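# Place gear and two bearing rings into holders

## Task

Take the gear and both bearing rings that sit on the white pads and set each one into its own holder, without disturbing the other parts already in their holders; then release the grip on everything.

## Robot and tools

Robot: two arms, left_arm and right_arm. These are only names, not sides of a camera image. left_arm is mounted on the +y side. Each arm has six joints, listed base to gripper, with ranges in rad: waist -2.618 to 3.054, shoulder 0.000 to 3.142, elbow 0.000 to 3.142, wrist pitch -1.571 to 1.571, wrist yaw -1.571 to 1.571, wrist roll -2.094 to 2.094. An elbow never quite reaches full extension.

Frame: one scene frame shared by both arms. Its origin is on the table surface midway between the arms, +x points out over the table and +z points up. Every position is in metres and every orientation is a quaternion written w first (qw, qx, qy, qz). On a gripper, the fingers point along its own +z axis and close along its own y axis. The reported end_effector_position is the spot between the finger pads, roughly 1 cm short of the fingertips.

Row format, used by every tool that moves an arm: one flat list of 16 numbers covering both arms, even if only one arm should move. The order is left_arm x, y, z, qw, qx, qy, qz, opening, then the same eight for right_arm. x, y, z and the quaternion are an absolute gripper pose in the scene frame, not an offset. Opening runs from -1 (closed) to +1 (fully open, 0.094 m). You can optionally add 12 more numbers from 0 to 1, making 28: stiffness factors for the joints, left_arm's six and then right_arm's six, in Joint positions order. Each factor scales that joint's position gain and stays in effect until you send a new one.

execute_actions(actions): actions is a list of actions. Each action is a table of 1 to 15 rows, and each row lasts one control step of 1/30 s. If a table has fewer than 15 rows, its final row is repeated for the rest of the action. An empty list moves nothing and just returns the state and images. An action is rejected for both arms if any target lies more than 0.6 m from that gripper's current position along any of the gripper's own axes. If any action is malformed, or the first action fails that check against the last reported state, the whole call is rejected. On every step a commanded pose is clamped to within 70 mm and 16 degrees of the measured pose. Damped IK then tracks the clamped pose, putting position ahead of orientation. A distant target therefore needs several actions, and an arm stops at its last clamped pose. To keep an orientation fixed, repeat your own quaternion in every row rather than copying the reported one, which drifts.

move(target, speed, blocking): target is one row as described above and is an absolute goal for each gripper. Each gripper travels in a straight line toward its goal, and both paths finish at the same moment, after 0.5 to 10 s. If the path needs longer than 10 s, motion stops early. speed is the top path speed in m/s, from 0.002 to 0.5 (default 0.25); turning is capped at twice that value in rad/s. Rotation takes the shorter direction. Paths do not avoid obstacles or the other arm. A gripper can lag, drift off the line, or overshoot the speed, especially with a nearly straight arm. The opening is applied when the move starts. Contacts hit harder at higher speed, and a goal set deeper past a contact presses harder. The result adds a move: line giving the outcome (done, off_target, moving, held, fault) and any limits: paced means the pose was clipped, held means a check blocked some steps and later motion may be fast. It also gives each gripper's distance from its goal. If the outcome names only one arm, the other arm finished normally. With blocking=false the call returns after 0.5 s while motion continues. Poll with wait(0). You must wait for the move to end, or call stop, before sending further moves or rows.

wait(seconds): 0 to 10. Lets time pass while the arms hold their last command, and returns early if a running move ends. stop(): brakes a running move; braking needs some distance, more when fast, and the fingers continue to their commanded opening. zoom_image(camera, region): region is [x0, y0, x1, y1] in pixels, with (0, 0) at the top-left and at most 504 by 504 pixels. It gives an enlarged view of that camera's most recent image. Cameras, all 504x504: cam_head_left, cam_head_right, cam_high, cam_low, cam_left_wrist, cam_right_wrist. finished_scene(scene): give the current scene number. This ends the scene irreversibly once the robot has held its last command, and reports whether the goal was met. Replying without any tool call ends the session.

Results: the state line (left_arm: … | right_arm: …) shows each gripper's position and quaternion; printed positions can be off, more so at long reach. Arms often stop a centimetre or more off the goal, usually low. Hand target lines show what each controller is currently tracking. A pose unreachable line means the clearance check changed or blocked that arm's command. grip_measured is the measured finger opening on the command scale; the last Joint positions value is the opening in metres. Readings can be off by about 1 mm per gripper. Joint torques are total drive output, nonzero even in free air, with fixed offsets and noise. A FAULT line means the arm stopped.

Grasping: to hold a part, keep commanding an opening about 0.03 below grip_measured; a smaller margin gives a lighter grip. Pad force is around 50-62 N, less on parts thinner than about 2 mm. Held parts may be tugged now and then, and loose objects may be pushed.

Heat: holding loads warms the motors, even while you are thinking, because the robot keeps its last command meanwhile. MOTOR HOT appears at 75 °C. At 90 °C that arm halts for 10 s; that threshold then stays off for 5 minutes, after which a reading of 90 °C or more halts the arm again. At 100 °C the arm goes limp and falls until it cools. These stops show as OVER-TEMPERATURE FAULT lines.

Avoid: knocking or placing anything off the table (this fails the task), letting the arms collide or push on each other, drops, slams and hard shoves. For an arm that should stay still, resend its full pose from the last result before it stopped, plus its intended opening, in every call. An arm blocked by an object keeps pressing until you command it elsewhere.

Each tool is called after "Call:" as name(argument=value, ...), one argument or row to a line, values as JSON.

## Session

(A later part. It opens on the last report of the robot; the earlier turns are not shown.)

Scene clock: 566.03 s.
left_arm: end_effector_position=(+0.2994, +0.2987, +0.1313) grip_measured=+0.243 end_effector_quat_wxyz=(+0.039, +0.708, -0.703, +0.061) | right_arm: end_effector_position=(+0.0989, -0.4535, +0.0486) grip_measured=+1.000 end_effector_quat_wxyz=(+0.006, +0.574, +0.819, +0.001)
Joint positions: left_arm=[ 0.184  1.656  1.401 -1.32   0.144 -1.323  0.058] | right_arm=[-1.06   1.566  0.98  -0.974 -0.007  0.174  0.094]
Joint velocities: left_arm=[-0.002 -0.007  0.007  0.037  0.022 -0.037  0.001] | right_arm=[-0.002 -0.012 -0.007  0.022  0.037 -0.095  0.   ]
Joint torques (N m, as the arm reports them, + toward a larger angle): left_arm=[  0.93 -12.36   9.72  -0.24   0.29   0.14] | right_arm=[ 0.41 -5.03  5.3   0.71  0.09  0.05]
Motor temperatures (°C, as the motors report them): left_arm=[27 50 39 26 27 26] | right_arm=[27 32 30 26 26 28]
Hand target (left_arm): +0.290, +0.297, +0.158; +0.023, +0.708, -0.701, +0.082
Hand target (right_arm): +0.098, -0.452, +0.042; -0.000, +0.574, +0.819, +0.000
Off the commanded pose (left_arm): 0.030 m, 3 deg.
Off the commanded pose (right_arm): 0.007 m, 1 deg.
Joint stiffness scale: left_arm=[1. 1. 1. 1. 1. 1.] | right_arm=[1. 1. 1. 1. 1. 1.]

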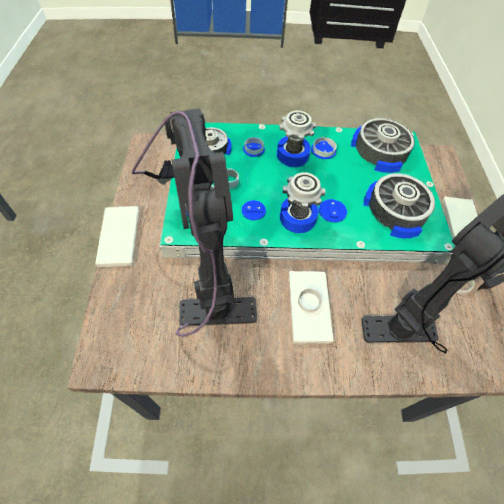

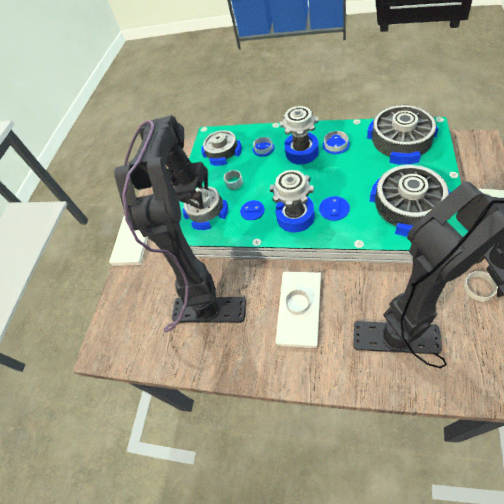

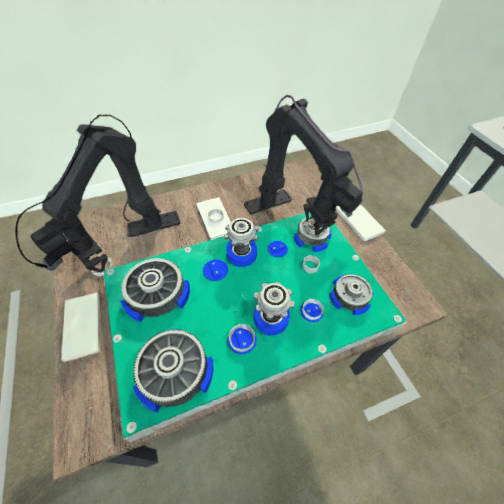

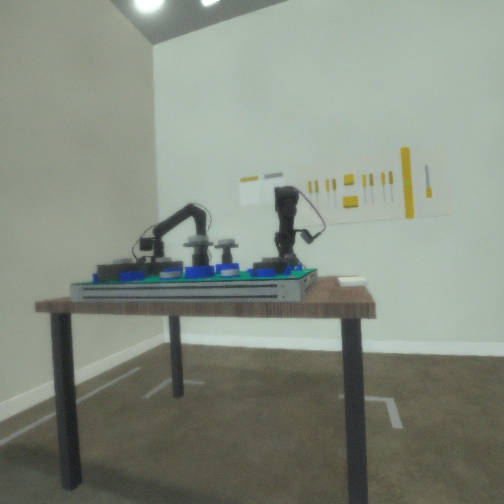

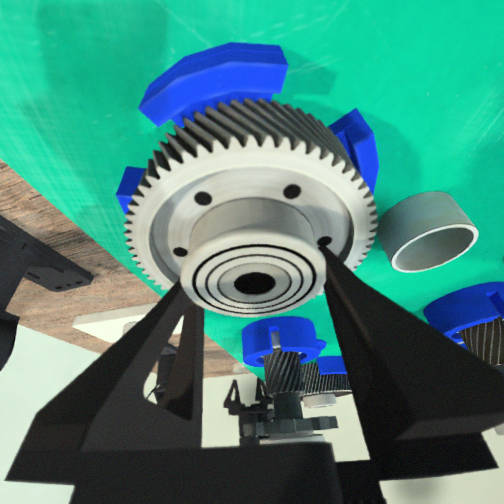

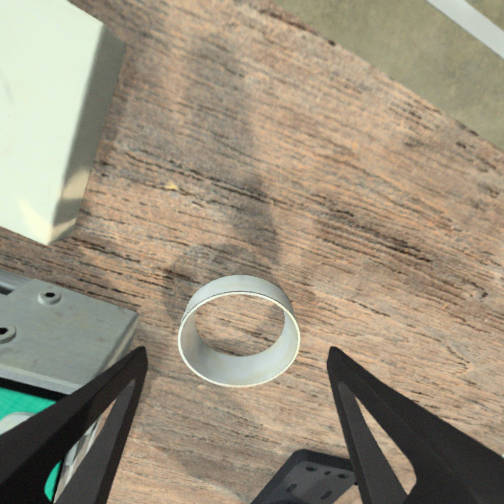

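Call:
execute_actions(
  actions=[
    [[0.291,0.300,0.160,0.023,0.708,-0.702,0.082,0.12, 0.098,-0.452,0.042,0,0.574,0.819,0,1.0]],
    [[0.291,0.302,0.160,0.023,0.708,-0.702,0.082,0.12, 0.098,-0.452,0.042,0,0.574,0.819,0,1.0]],
  ],
)

Call:
zoom_image(
  camera="cam_left_wrist",
  region=[100, 20, 400, 320],
)

Scene clock: 571.73 s.
left_arm: end_effector_position=(+0.2984, +0.3015, +0.1298) grip_measured=+0.243 end_effector_quat_wxyz=(+0.040, +0.707, -0.704, +0.064) | right_arm: end_effector_position=(+0.0989, -0.4535, +0.0486) grip_measured=+1.000 end_effector_quat_wxyz=(+0.006, +0.574, +0.819, +0.001)
Joint positions: left_arm=[ 0.198  1.656  1.394 -1.316  0.15  -1.306  0.058] | right_arm=[-1.06   1.566  0.98  -0.974 -0.007  0.174  0.094]
Joint velocities: left_arm=[-0.002  0.002  0.007 -0.007  0.037  0.007 -0.001] | right_arm=[ 0.007 -0.012 -0.002 -0.051  0.066 -0.007  0.   ]
Joint torques (N m, as the arm reports them, + toward a larger angle): left_arm=[  1.26 -11.83  11.12  -0.29   0.28   0.11] | right_arm=[ 0.41 -5.03  5.31  0.71  0.09  0.05]
Motor temperatures (°C, as the motors report them): left_arm=[27 50 39 26 27 26] | right_arm=[27 32 30 26 26 28]
Hand target (left_arm): +0.291, +0.302, +0.158; +0.023, +0.708, -0.701, +0.082
Hand target (right_arm): +0.098, -0.452, +0.042; -0.000, +0.574, +0.819, +0.000
Off the commanded pose (left_arm): 0.031 m, 3 deg.
Off the commanded pose (right_arm): 0.007 m, 1 deg.
Joint stiffness scale: left_arm=[1. 1. 1. 1. 1. 1.] | right_arm=[1. 1. 1. 1. 1. 1.]

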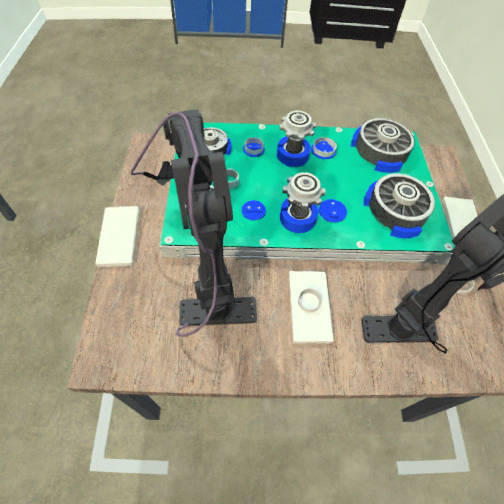

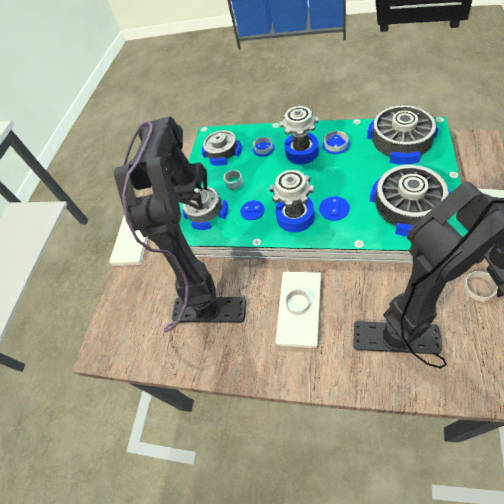

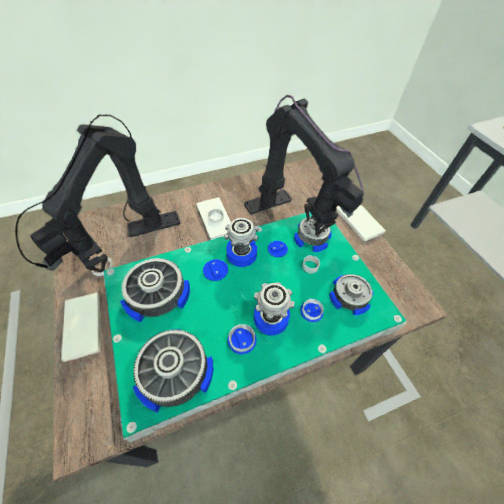

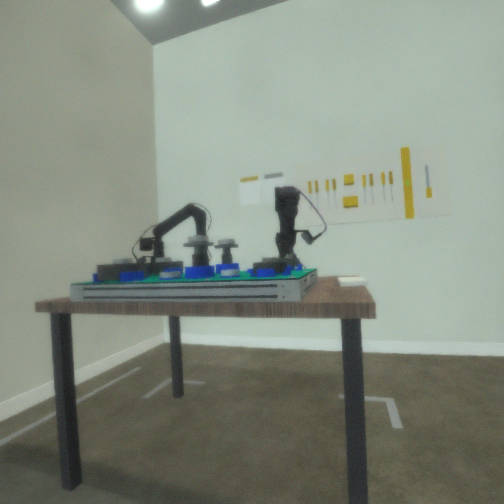

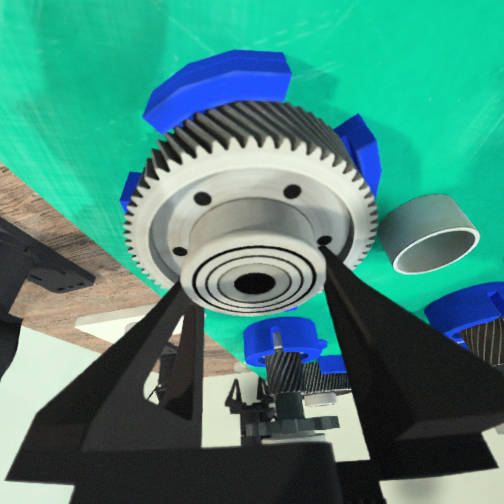

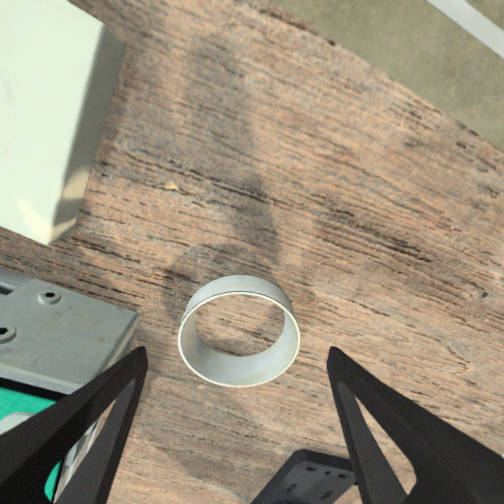

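Region (100, 20, 400, 320) of cam_left_wrist's 504x504 image, scaled by 1.680, with more detail than that image has.

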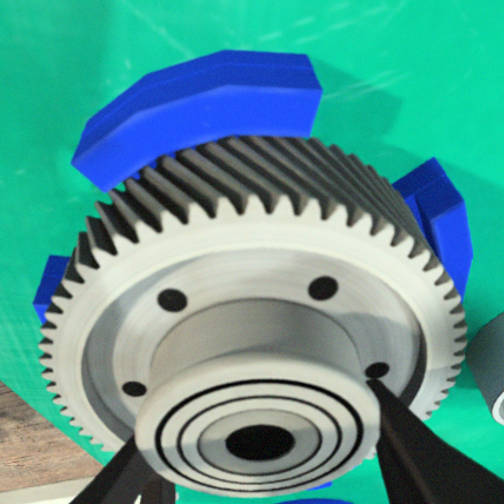

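Call:
execute_actions(
  actions=[
    [[0.292,0.300,0.155,0.023,0.708,-0.702,0.082,0.12, 0.098,-0.452,0.042,0,0.574,0.819,0,1.0]],
    [[0.293,0.300,0.150,0.023,0.708,-0.702,0.082,0.12, 0.098,-0.452,0.042,0,0.574,0.819,0,1.0]],
    [[0.294,0.300,0.145,0.023,0.708,-0.702,0.082,0.12, 0.098,-0.452,0.042,0,0.574,0.819,0,1.0]],
  ],
)

Call:
zoom_image(
  camera="cam_left_wrist",
  region=[100, 20, 400, 320],
)

Scene clock: 576.00 s.
left_arm: end_effector_position=(+0.2986, +0.2995, +0.1213) grip_measured=+0.243 end_effector_quat_wxyz=(+0.043, +0.706, -0.703, +0.069) | right_arm: end_effector_position=(+0.0989, -0.4535, +0.0486) grip_measured=+1.000 end_effector_quat_wxyz=(+0.006, +0.574, +0.819, +0.001)
Joint positions: left_arm=[ 0.198  1.656  1.359 -1.28   0.162 -1.306  0.058] | right_arm=[-1.06   1.566  0.98  -0.974 -0.007  0.174  0.094]
Joint velocities: left_arm=[-0.002 -0.017  0.012 -0.022  0.022 -0.037 -0.   ] | right_arm=[-0.002  0.002  0.012  0.022 -0.007 -0.022  0.   ]
Joint torques (N m, as the arm reports them, + toward a larger angle): left_arm=[  0.5  -11.23   9.68  -0.08   0.15   0.02] | right_arm=[ 0.42 -5.02  5.29  0.71  0.08  0.04]
Motor temperatures (°C, as the motors report them): left_arm=[27 50 40 26 27 26] | right_arm=[27 32 30 26 26 28]
Hand target (left_arm): +0.294, +0.300, +0.144; +0.023, +0.708, -0.701, +0.082
Hand target (right_arm): +0.098, -0.452, +0.042; -0.000, +0.574, +0.819, +0.000
Off the commanded pose (left_arm): 0.024 m, 3 deg.
Off the commanded pose (right_arm): 0.007 m, 1 deg.
Joint stiffness scale: left_arm=[1. 1. 1. 1. 1. 1.] | right_arm=[1. 1. 1. 1. 1. 1.]

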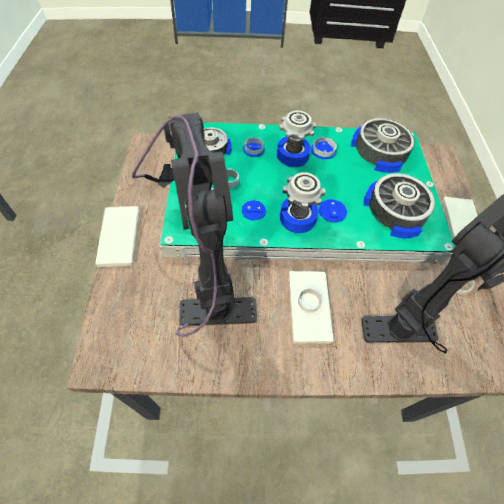

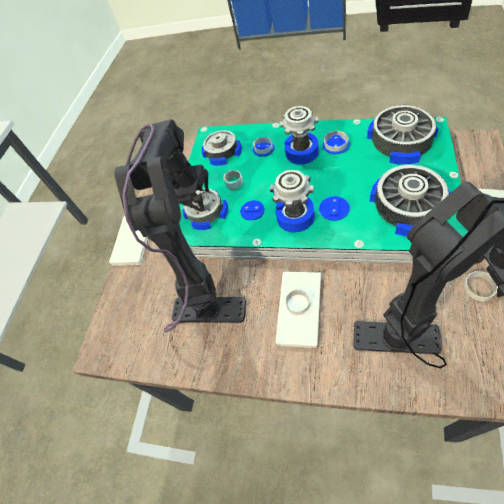

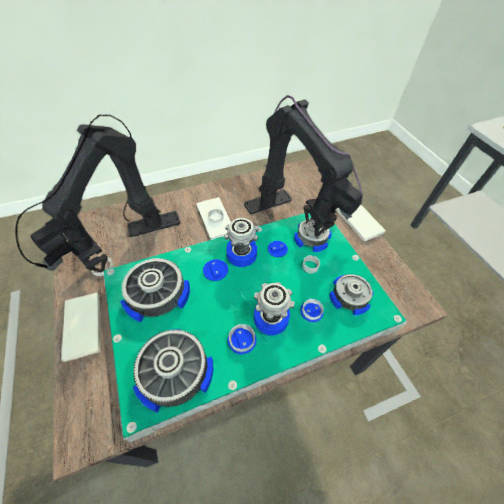

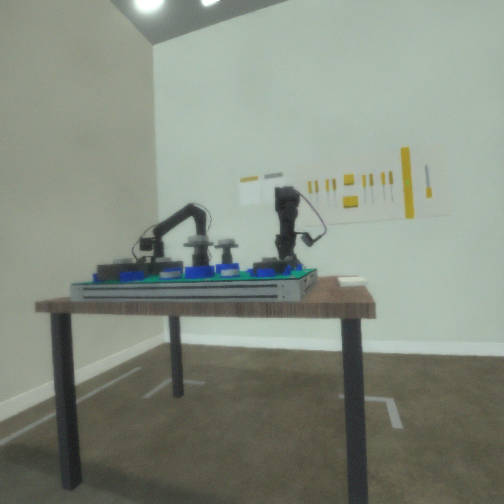

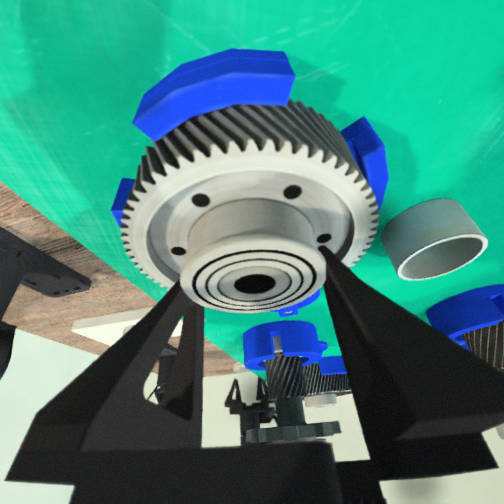

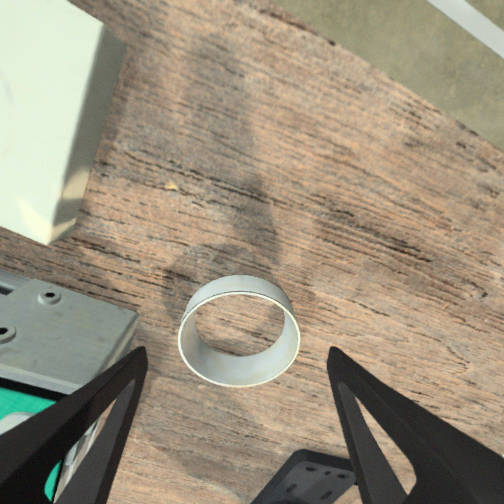

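Region (100, 20, 400, 320) of cam_left_wrist's 504x504 image, scaled by 1.680, with more detail than that image has.

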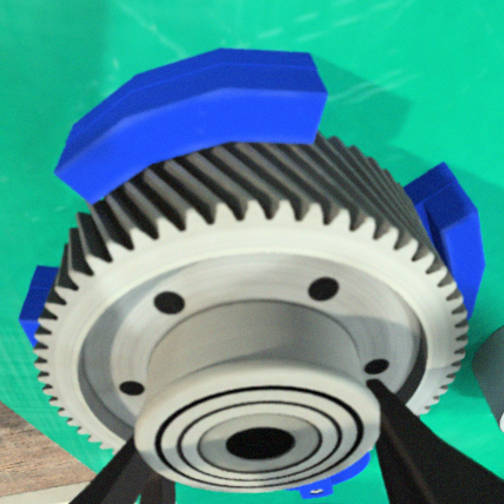

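It's going in. Continue lowering.

Call:
execute_actions(
  actions=[
    [[0.295,0.300,0.140,0.023,0.708,-0.702,0.082,0.12, 0.098,-0.452,0.042,0,0.574,0.819,0,1.0]],
    [[0.296,0.300,0.135,0.023,0.708,-0.702,0.082,0.12, 0.098,-0.452,0.042,0,0.574,0.819,0,1.0]],
    [[0.297,0.300,0.130,0.023,0.708,-0.702,0.082,0.12, 0.098,-0.452,0.042,0,0.574,0.819,0,1.0]],
  ],
)

Scene clock: 580.17 s.
left_arm: end_effector_position=(+0.2984, +0.2991, +0.1204) grip_measured=+0.243 end_effector_quat_wxyz=(+0.040, +0.706, -0.703, +0.072) | right_arm: end_effector_position=(+0.0989, -0.4535, +0.0486) grip_measured=+1.000 end_effector_quat_wxyz=(+0.006, +0.574, +0.819, +0.001)
Joint positions: left_arm=[ 0.198  1.647  1.346 -1.267  0.164 -1.306  0.058] | right_arm=[-1.06   1.566  0.98  -0.974 -0.007  0.174  0.094]
Joint velocities: left_arm=[-0.027 -0.007 -0.007 -0.037 -0.037 -0.007 -0.   ] | right_arm=[-0.002 -0.007 -0.007  0.007 -0.007  0.007  0.   ]
Joint torques (N m, as the arm reports them, + toward a larger angle): left_arm=[ 0.45 -9.72  6.88  0.32  0.12 -0.03] | right_arm=[ 0.41 -5.03  5.3   0.71  0.08  0.05]
Motor temperatures (°C, as the motors report them): left_arm=[27 50 39 26 27 26] | right_arm=[27 32 30 26 26 28]
Hand target (left_arm): +0.297, +0.300, +0.130; +0.023, +0.708, -0.701, +0.082
Hand target (right_arm): +0.098, -0.452, +0.042; -0.000, +0.574, +0.819, +0.000
Off the commanded pose (left_arm): 0.010 m, 2 deg.
Off the commanded pose (right_arm): 0.007 m, 1 deg.
Joint stiffness scale: left_arm=[1. 1. 1. 1. 1. 1.] | right_arm=[1. 1. 1. 1. 1. 1.]

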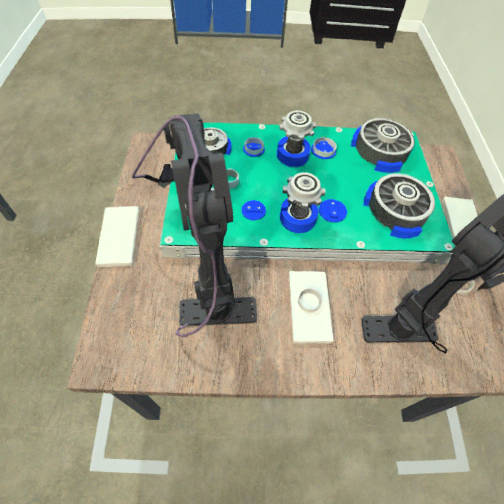

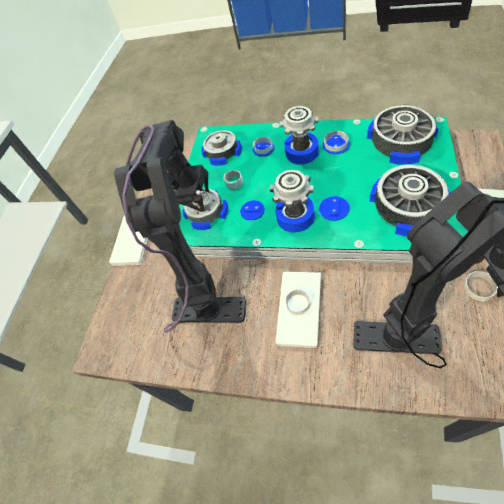

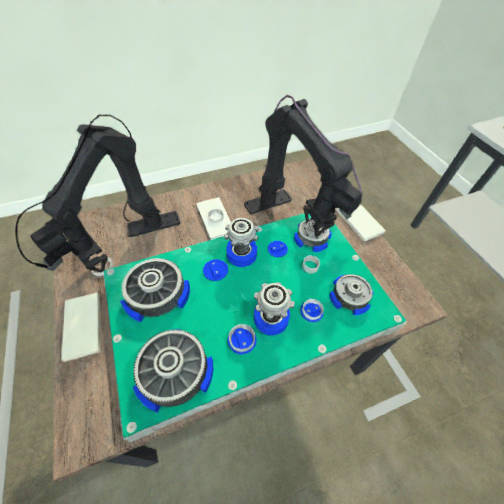

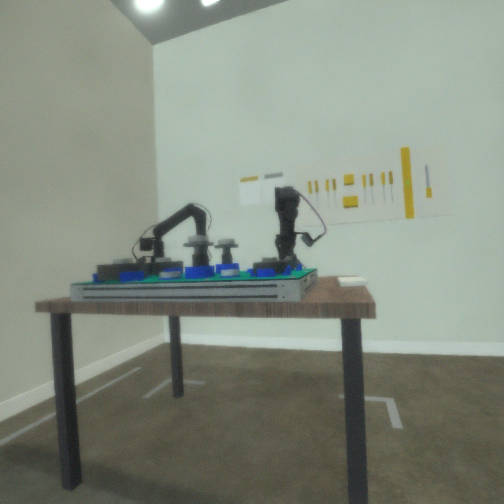

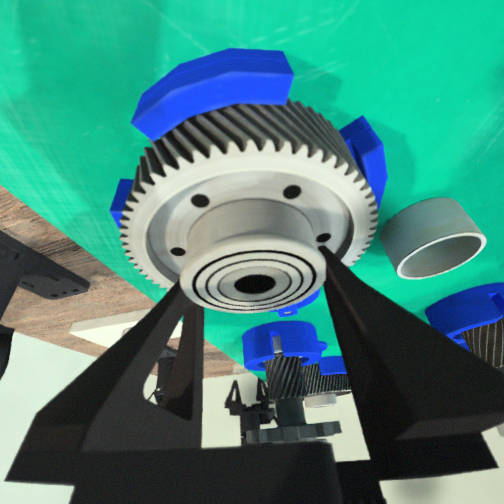

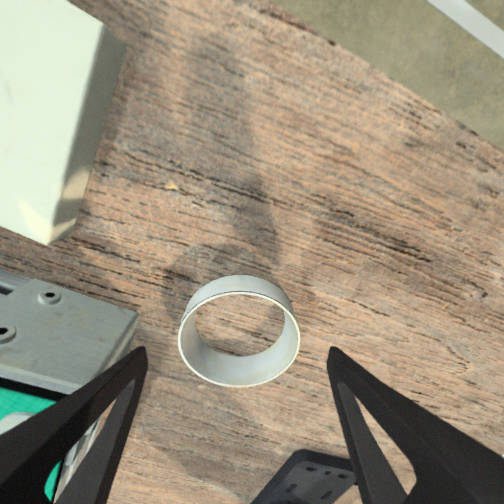

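Call:
execute_actions(
  actions=[
    [[0.298,0.300,0.125,0.030,0.707,-0.702,0.076,0.12, 0.095,-0.446,0.040,0,0.574,0.819,0,1.0]],
    [[0.298,0.300,0.124,0.034,0.707,-0.703,0.073,0.50, 0.094,-0.444,0.032,0,0.574,0.819,0,1.0]],
    [[0.298,0.300,0.126,0.034,0.707,-0.703,0.073,0.52, 0.094,-0.444,0.026,0,0.574,0.819,0,1.0]],
  ],
)

Scene clock: 593.13 s.
left_arm: end_effector_position=(+0.2985, +0.2991, +0.1204) grip_measured=+0.518 end_effector_quat_wxyz=(+0.040, +0.706, -0.703, +0.072) | right_arm: end_effector_position=(+0.0943, -0.4456, +0.0308) grip_measured=+1.000 end_effector_quat_wxyz=(+0.002, +0.574, +0.819, +0.003)
Joint positions: left_arm=[ 0.198  1.647  1.346 -1.267  0.164 -1.306  0.071] | right_arm=[-1.06   1.566  0.903 -0.906 -0.007  0.174  0.094]
Joint velocities: left_arm=[ 0.007  0.002 -0.002 -0.007  0.007 -0.066 -0.   ] | right_arm=[ 0.017 -0.012 -0.002  0.066 -0.022 -0.007  0.   ]
Joint torques (N m, as the arm reports them, + toward a larger angle): left_arm=[ 0.13 -7.49  8.53  0.19  0.07  0.02] | right_arm=[ 0.61 -5.33  5.07  0.7   0.09  0.07]
Motor temperatures (°C, as the motors report them): left_arm=[27 48 38 26 27 26] | right_arm=[27 32 30 25 26 28]
Hand target (left_arm): +0.298, +0.300, +0.126; +0.034, +0.707, -0.703, +0.073
Hand target (right_arm): +0.094, -0.444, +0.026; -0.000, +0.574, +0.819, +0.000
Off the commanded pose (left_arm): 0.006 m, 1 deg.
Off the commanded pose (right_arm): 0.005 m, 0 deg.
Joint stiffness scale: left_arm=[1. 1. 1. 1. 1. 1.] | right_arm=[1. 1. 1. 1. 1. 1.]

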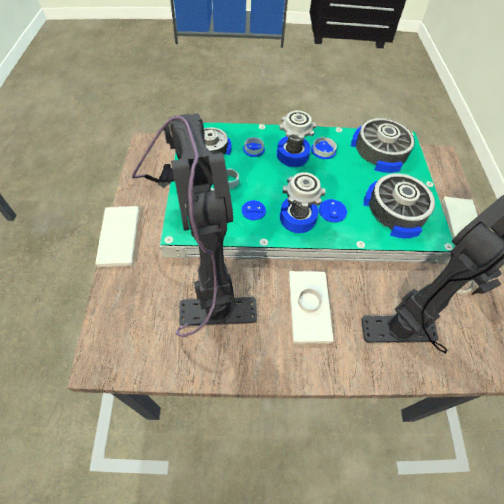

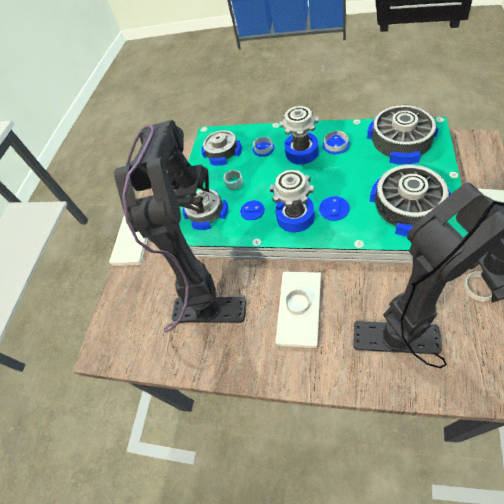

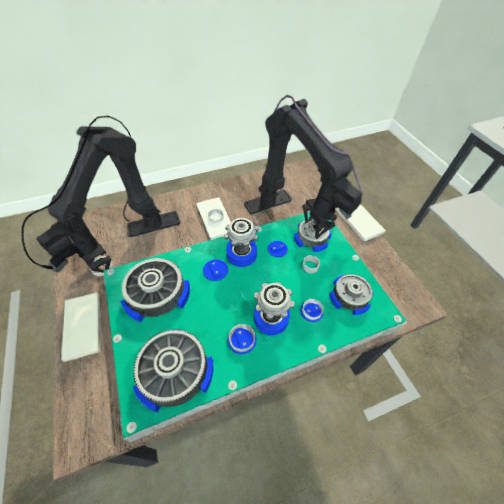

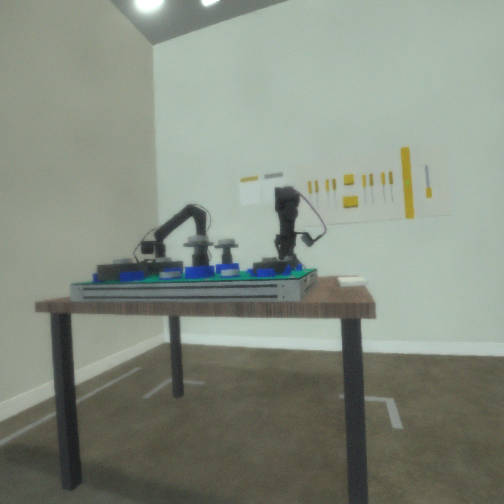

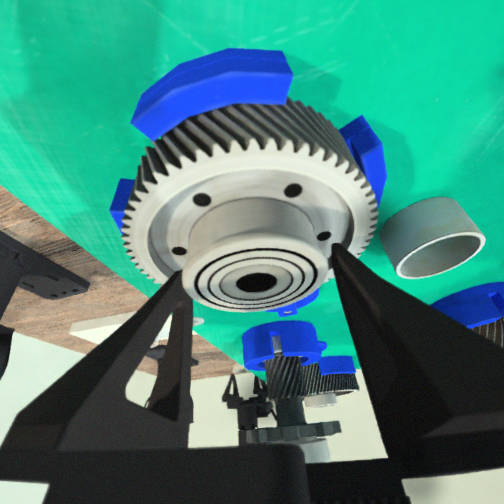

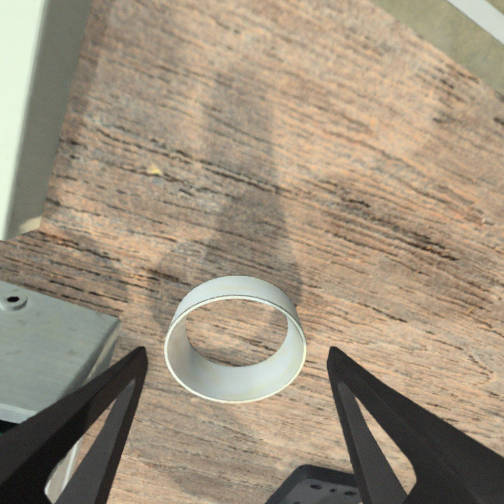

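Call:
execute_actions(
  actions=[
    [[0.298,0.300,0.140,0.034,0.707,-0.703,0.073,0.52, 0.094,-0.444,0.020,0,0.574,0.819,0,1.0]],
    [[0.298,0.300,0.160,0.030,0.707,-0.704,0.060,0.52, 0.094,-0.444,0.014,0,0.574,0.819,0,1.0]],
    [[0.296,0.298,0.180,0.020,0.707,-0.706,0.040,0.52, 0.094,-0.444,0.013,0,0.574,0.819,0,1.0]],
  ],
)

Scene clock: 601.80 s.
left_arm: end_effector_position=(+0.2979, +0.2969, +0.1749) grip_measured=+0.518 end_effector_quat_wxyz=(+0.026, +0.706, -0.706, +0.048) | right_arm: end_effector_position=(+0.0953, -0.4474, +0.0205) grip_measured=+1.000 end_effector_quat_wxyz=(+0.008, +0.574, +0.819, +0.000)
Joint positions: left_arm=[ 0.158  1.653  1.574 -1.486  0.109 -1.343  0.071] | right_arm=[-1.06   1.581  0.873 -0.849 -0.007  0.174  0.094]
Joint velocities: left_arm=[ 0.007 -0.027 -0.002 -0.037 -0.051  0.051  0.   ] | right_arm=[ 0.007 -0.017  0.012 -0.066 -0.022 -0.037  0.   ]
Joint torques (N m, as the arm reports them, + toward a larger angle): left_arm=[-0.45 -6.83  9.23  0.16 -0.15 -0.06] | right_arm=[ 0.62 -4.79  4.84  0.73  0.09  0.07]
Motor temperatures (°C, as the motors report them): left_arm=[27 47 38 26 26 26] | right_arm=[27 32 30 25 26 28]
Hand target (left_arm): +0.296, +0.298, +0.180; +0.020, +0.707, -0.706, +0.041
Hand target (right_arm): +0.094, -0.444, +0.013; -0.000, +0.574, +0.819, +0.000
Off the commanded pose (left_arm): 0.006 m, 1 deg.
Off the commanded pose (right_arm): 0.008 m, 1 deg.
Joint stiffness scale: left_arm=[1. 1. 1. 1. 1. 1.] | right_arm=[1. 1. 1. 1. 1. 1.]

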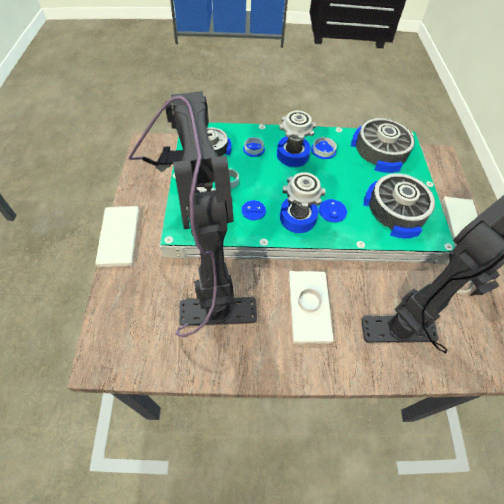

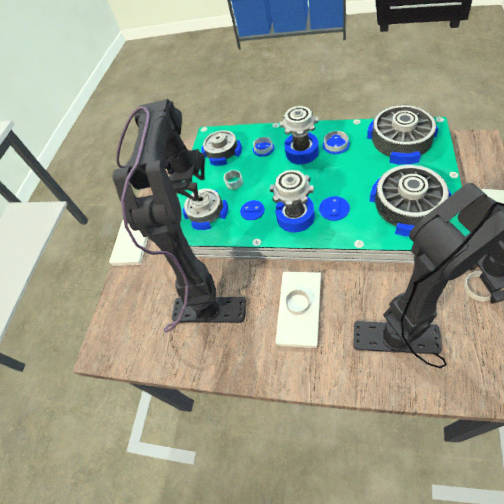

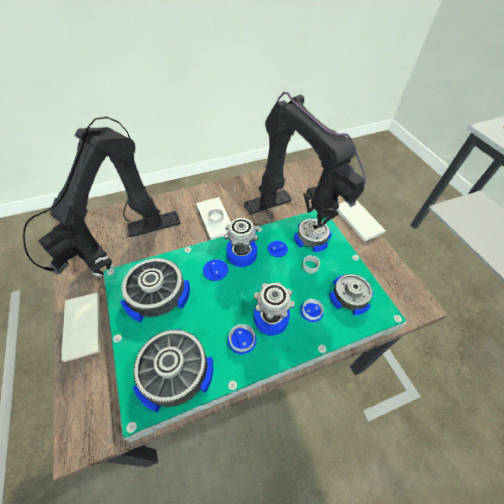

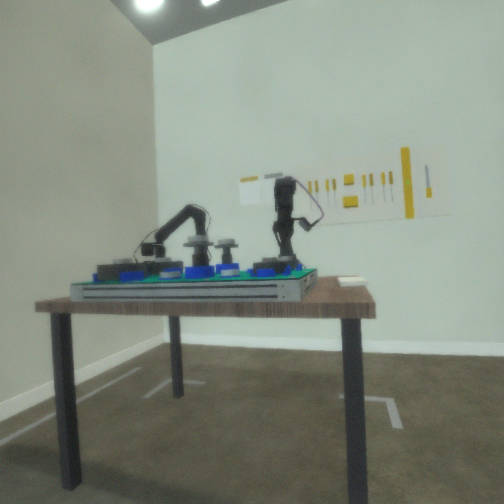

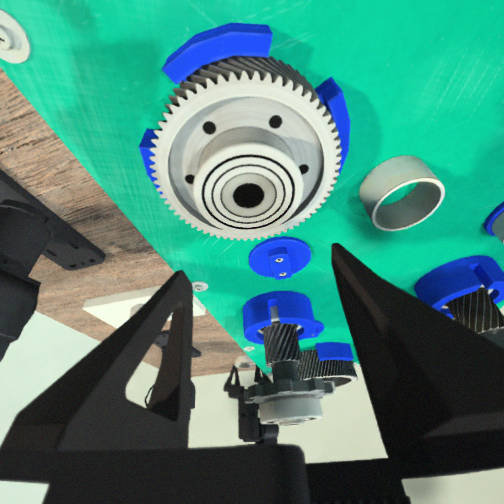

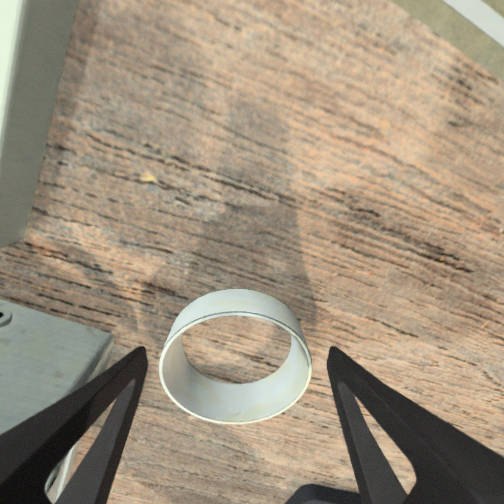

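Call:
execute_actions(
  actions=[
    [[0.27,0.26,0.185,0.015,0.65,-0.76,0.03,0.6, 0.093,-0.442,0.009,0,0.574,0.819,0,1.0]],
    [[0.23,0.21,0.185,0.01,0.55,-0.835,0.02,0.7, 0.093,-0.442,0.009,0,0.574,0.819,0,0.75]],
    [[0.19,0.16,0.18,0.0,0.45,-0.893,0.01,0.8, 0.093,-0.442,0.009,0,0.574,0.819,0,0.52]],
    [[0.15,0.11,0.17,0.0,0.33,-0.944,0.0,0.9, 0.093,-0.442,0.009,0,0.574,0.819,0,0.50]],
  ],
)

Scene clock: 608.53 s.
left_arm: end_effector_position=(+0.1489, +0.1050, +0.1685) grip_measured=+0.897 end_effector_quat_wxyz=(-0.012, -0.326, +0.945, -0.001) | right_arm: end_effector_position=(+0.0939, -0.4449, +0.0158) grip_measured=+0.565 end_effector_quat_wxyz=(+0.007, +0.574, +0.819, +0.000)
Joint positions: left_arm=[-0.855  1.318  1.248 -1.509  0.023 -1.448  0.089] | right_arm=[-1.06   1.581  0.852 -0.829 -0.006  0.174  0.074]
Joint velocities: left_arm=[-0.012 -0.007 -0.002 -0.051  0.037 -0.051  0.001] | right_arm=[-0.007  0.002 -0.012 -0.051 -0.022  0.022 -0.   ]
Joint torques (N m, as the arm reports them, + toward a larger angle): left_arm=[-0.31 -4.46  7.04  0.3  -0.22 -0.03] | right_arm=[ 0.63 -4.74  5.01  0.71  0.08  0.08]
Motor temperatures (°C, as the motors report them): left_arm=[27 46 38 26 26 26] | right_arm=[27 32 30 26 26 28]
Hand target (left_arm): +0.150, +0.108, +0.170; +0.000, -0.330, +0.944, -0.003
Hand target (right_arm): +0.093, -0.442, +0.009; -0.000, +0.574, +0.819, +0.000
Off the commanded pose (left_arm): 0.005 m, 1 deg.
Off the commanded pose (right_arm): 0.007 m, 1 deg.
Joint stiffness scale: left_arm=[1. 1. 1. 1. 1. 1.] | right_arm=[1. 1. 1. 1. 1. 1.]

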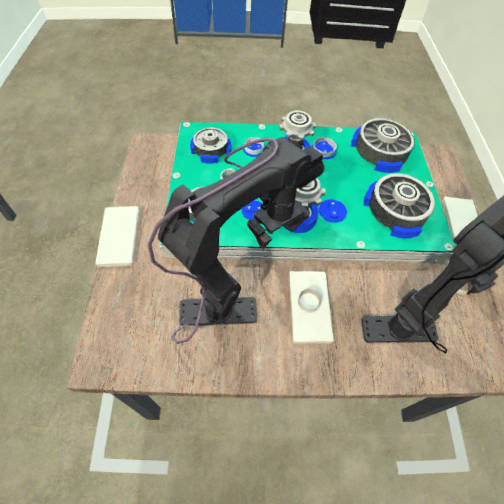

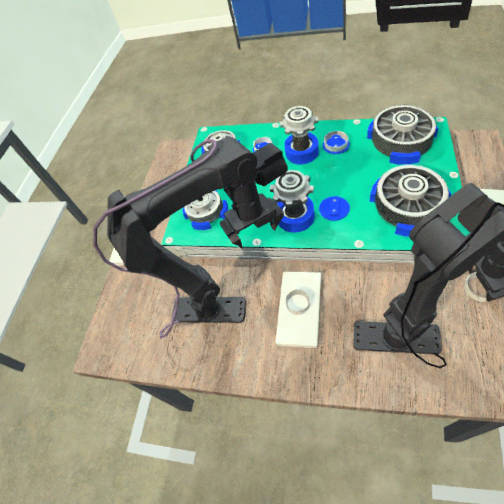

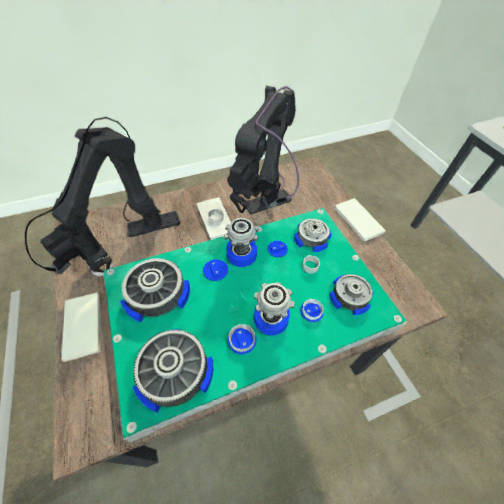

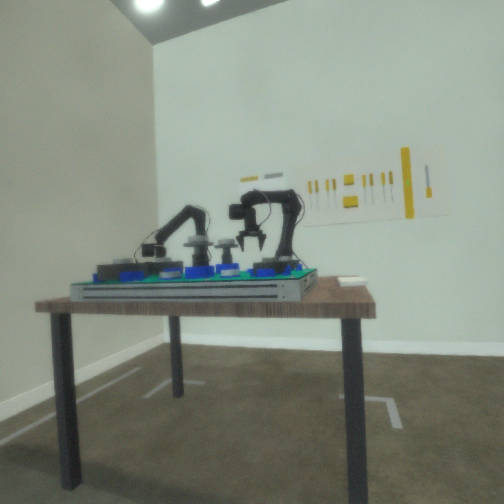

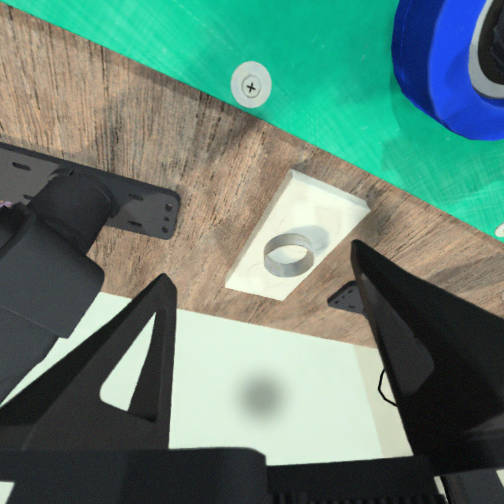

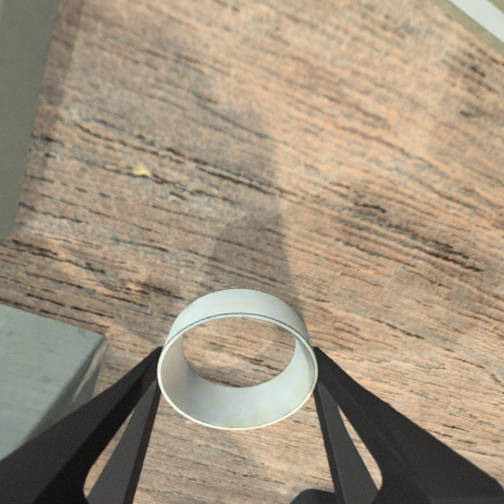

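Call:
move(
  target=[0.078,0.015,0.125,0,-0.174,0.985,0,1.0, 0.094,-0.440,0.135,0,0.574,0.819,0,0.50],
  speed=0.12,
)

Scene clock: 623.60 s.
left_arm: end_effector_position=(+0.0760, +0.0117, +0.1290) grip_measured=+0.999 end_effector_quat_wxyz=(-0.010, -0.174, +0.985, -0.011) | right_arm: end_effector_position=(+0.0924, -0.4394, +0.1225) grip_measured=+0.565 end_effector_quat_wxyz=(-0.012, +0.574, +0.819, +0.009)
Joint positions: left_arm=[-1.356  1.453  1.199 -1.296  0.022 -1.636  0.094] | right_arm=[-1.054  1.488  1.205 -1.317 -0.006  0.181  0.074]
Joint velocities: left_arm=[-0.002 -0.037 -0.022 -0.081 -0.007 -0.022 -0.001] | right_arm=[-0.017 -0.002 -0.012  0.022  0.095 -0.037  0.   ]
Joint torques (N m, as the arm reports them, + toward a larger angle): left_arm=[-0.71 -3.54  7.32  0.39 -0.22 -0.04] | right_arm=[ 0.77 -6.65  8.72  0.36  0.08  0.09]
Motor temperatures (°C, as the motors report them): left_arm=[27 43 38 26 26 26] | right_arm=[27 32 30 25 26 28]
Hand target (left_arm): +0.077, +0.012, +0.125; -0.001, -0.174, +0.985, -0.004
Hand target (right_arm): +0.094, -0.440, +0.134; -0.000, +0.574, +0.819, +0.000
Off the commanded pose (left_arm): 0.006 m, 2 deg.
Off the commanded pose (right_arm): 0.013 m, 2 deg.
Joint stiffness scale: left_arm=[1. 1. 1. 1. 1. 1.] | right_arm=[1. 1. 1. 1. 1. 1.]
move: off_target (right_arm)

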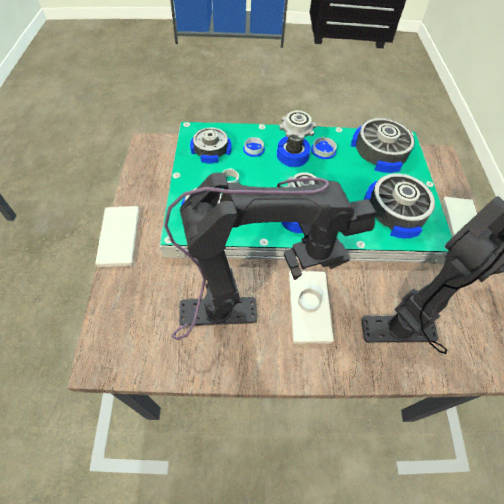

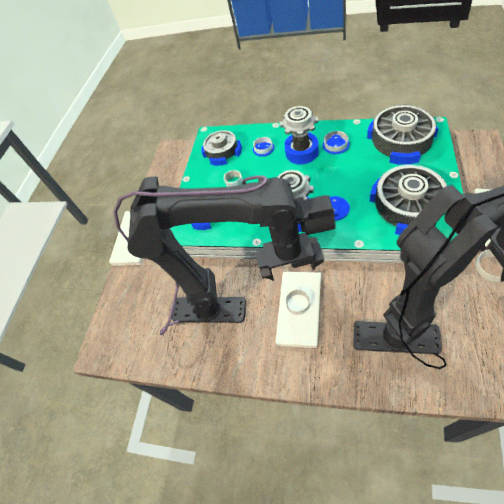

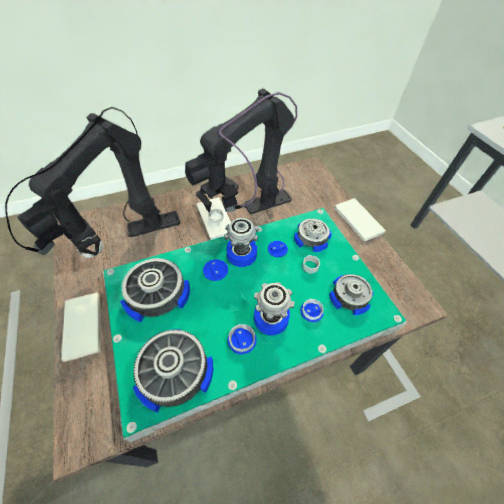

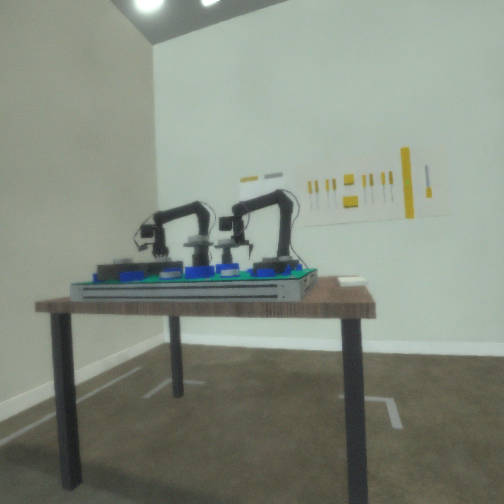

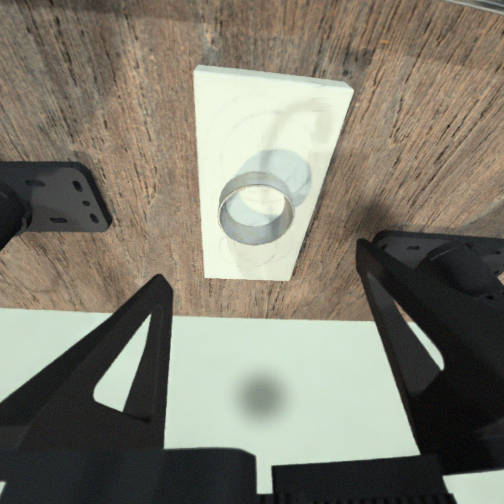

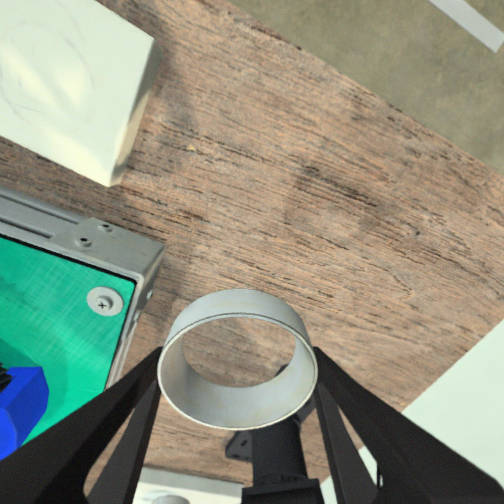

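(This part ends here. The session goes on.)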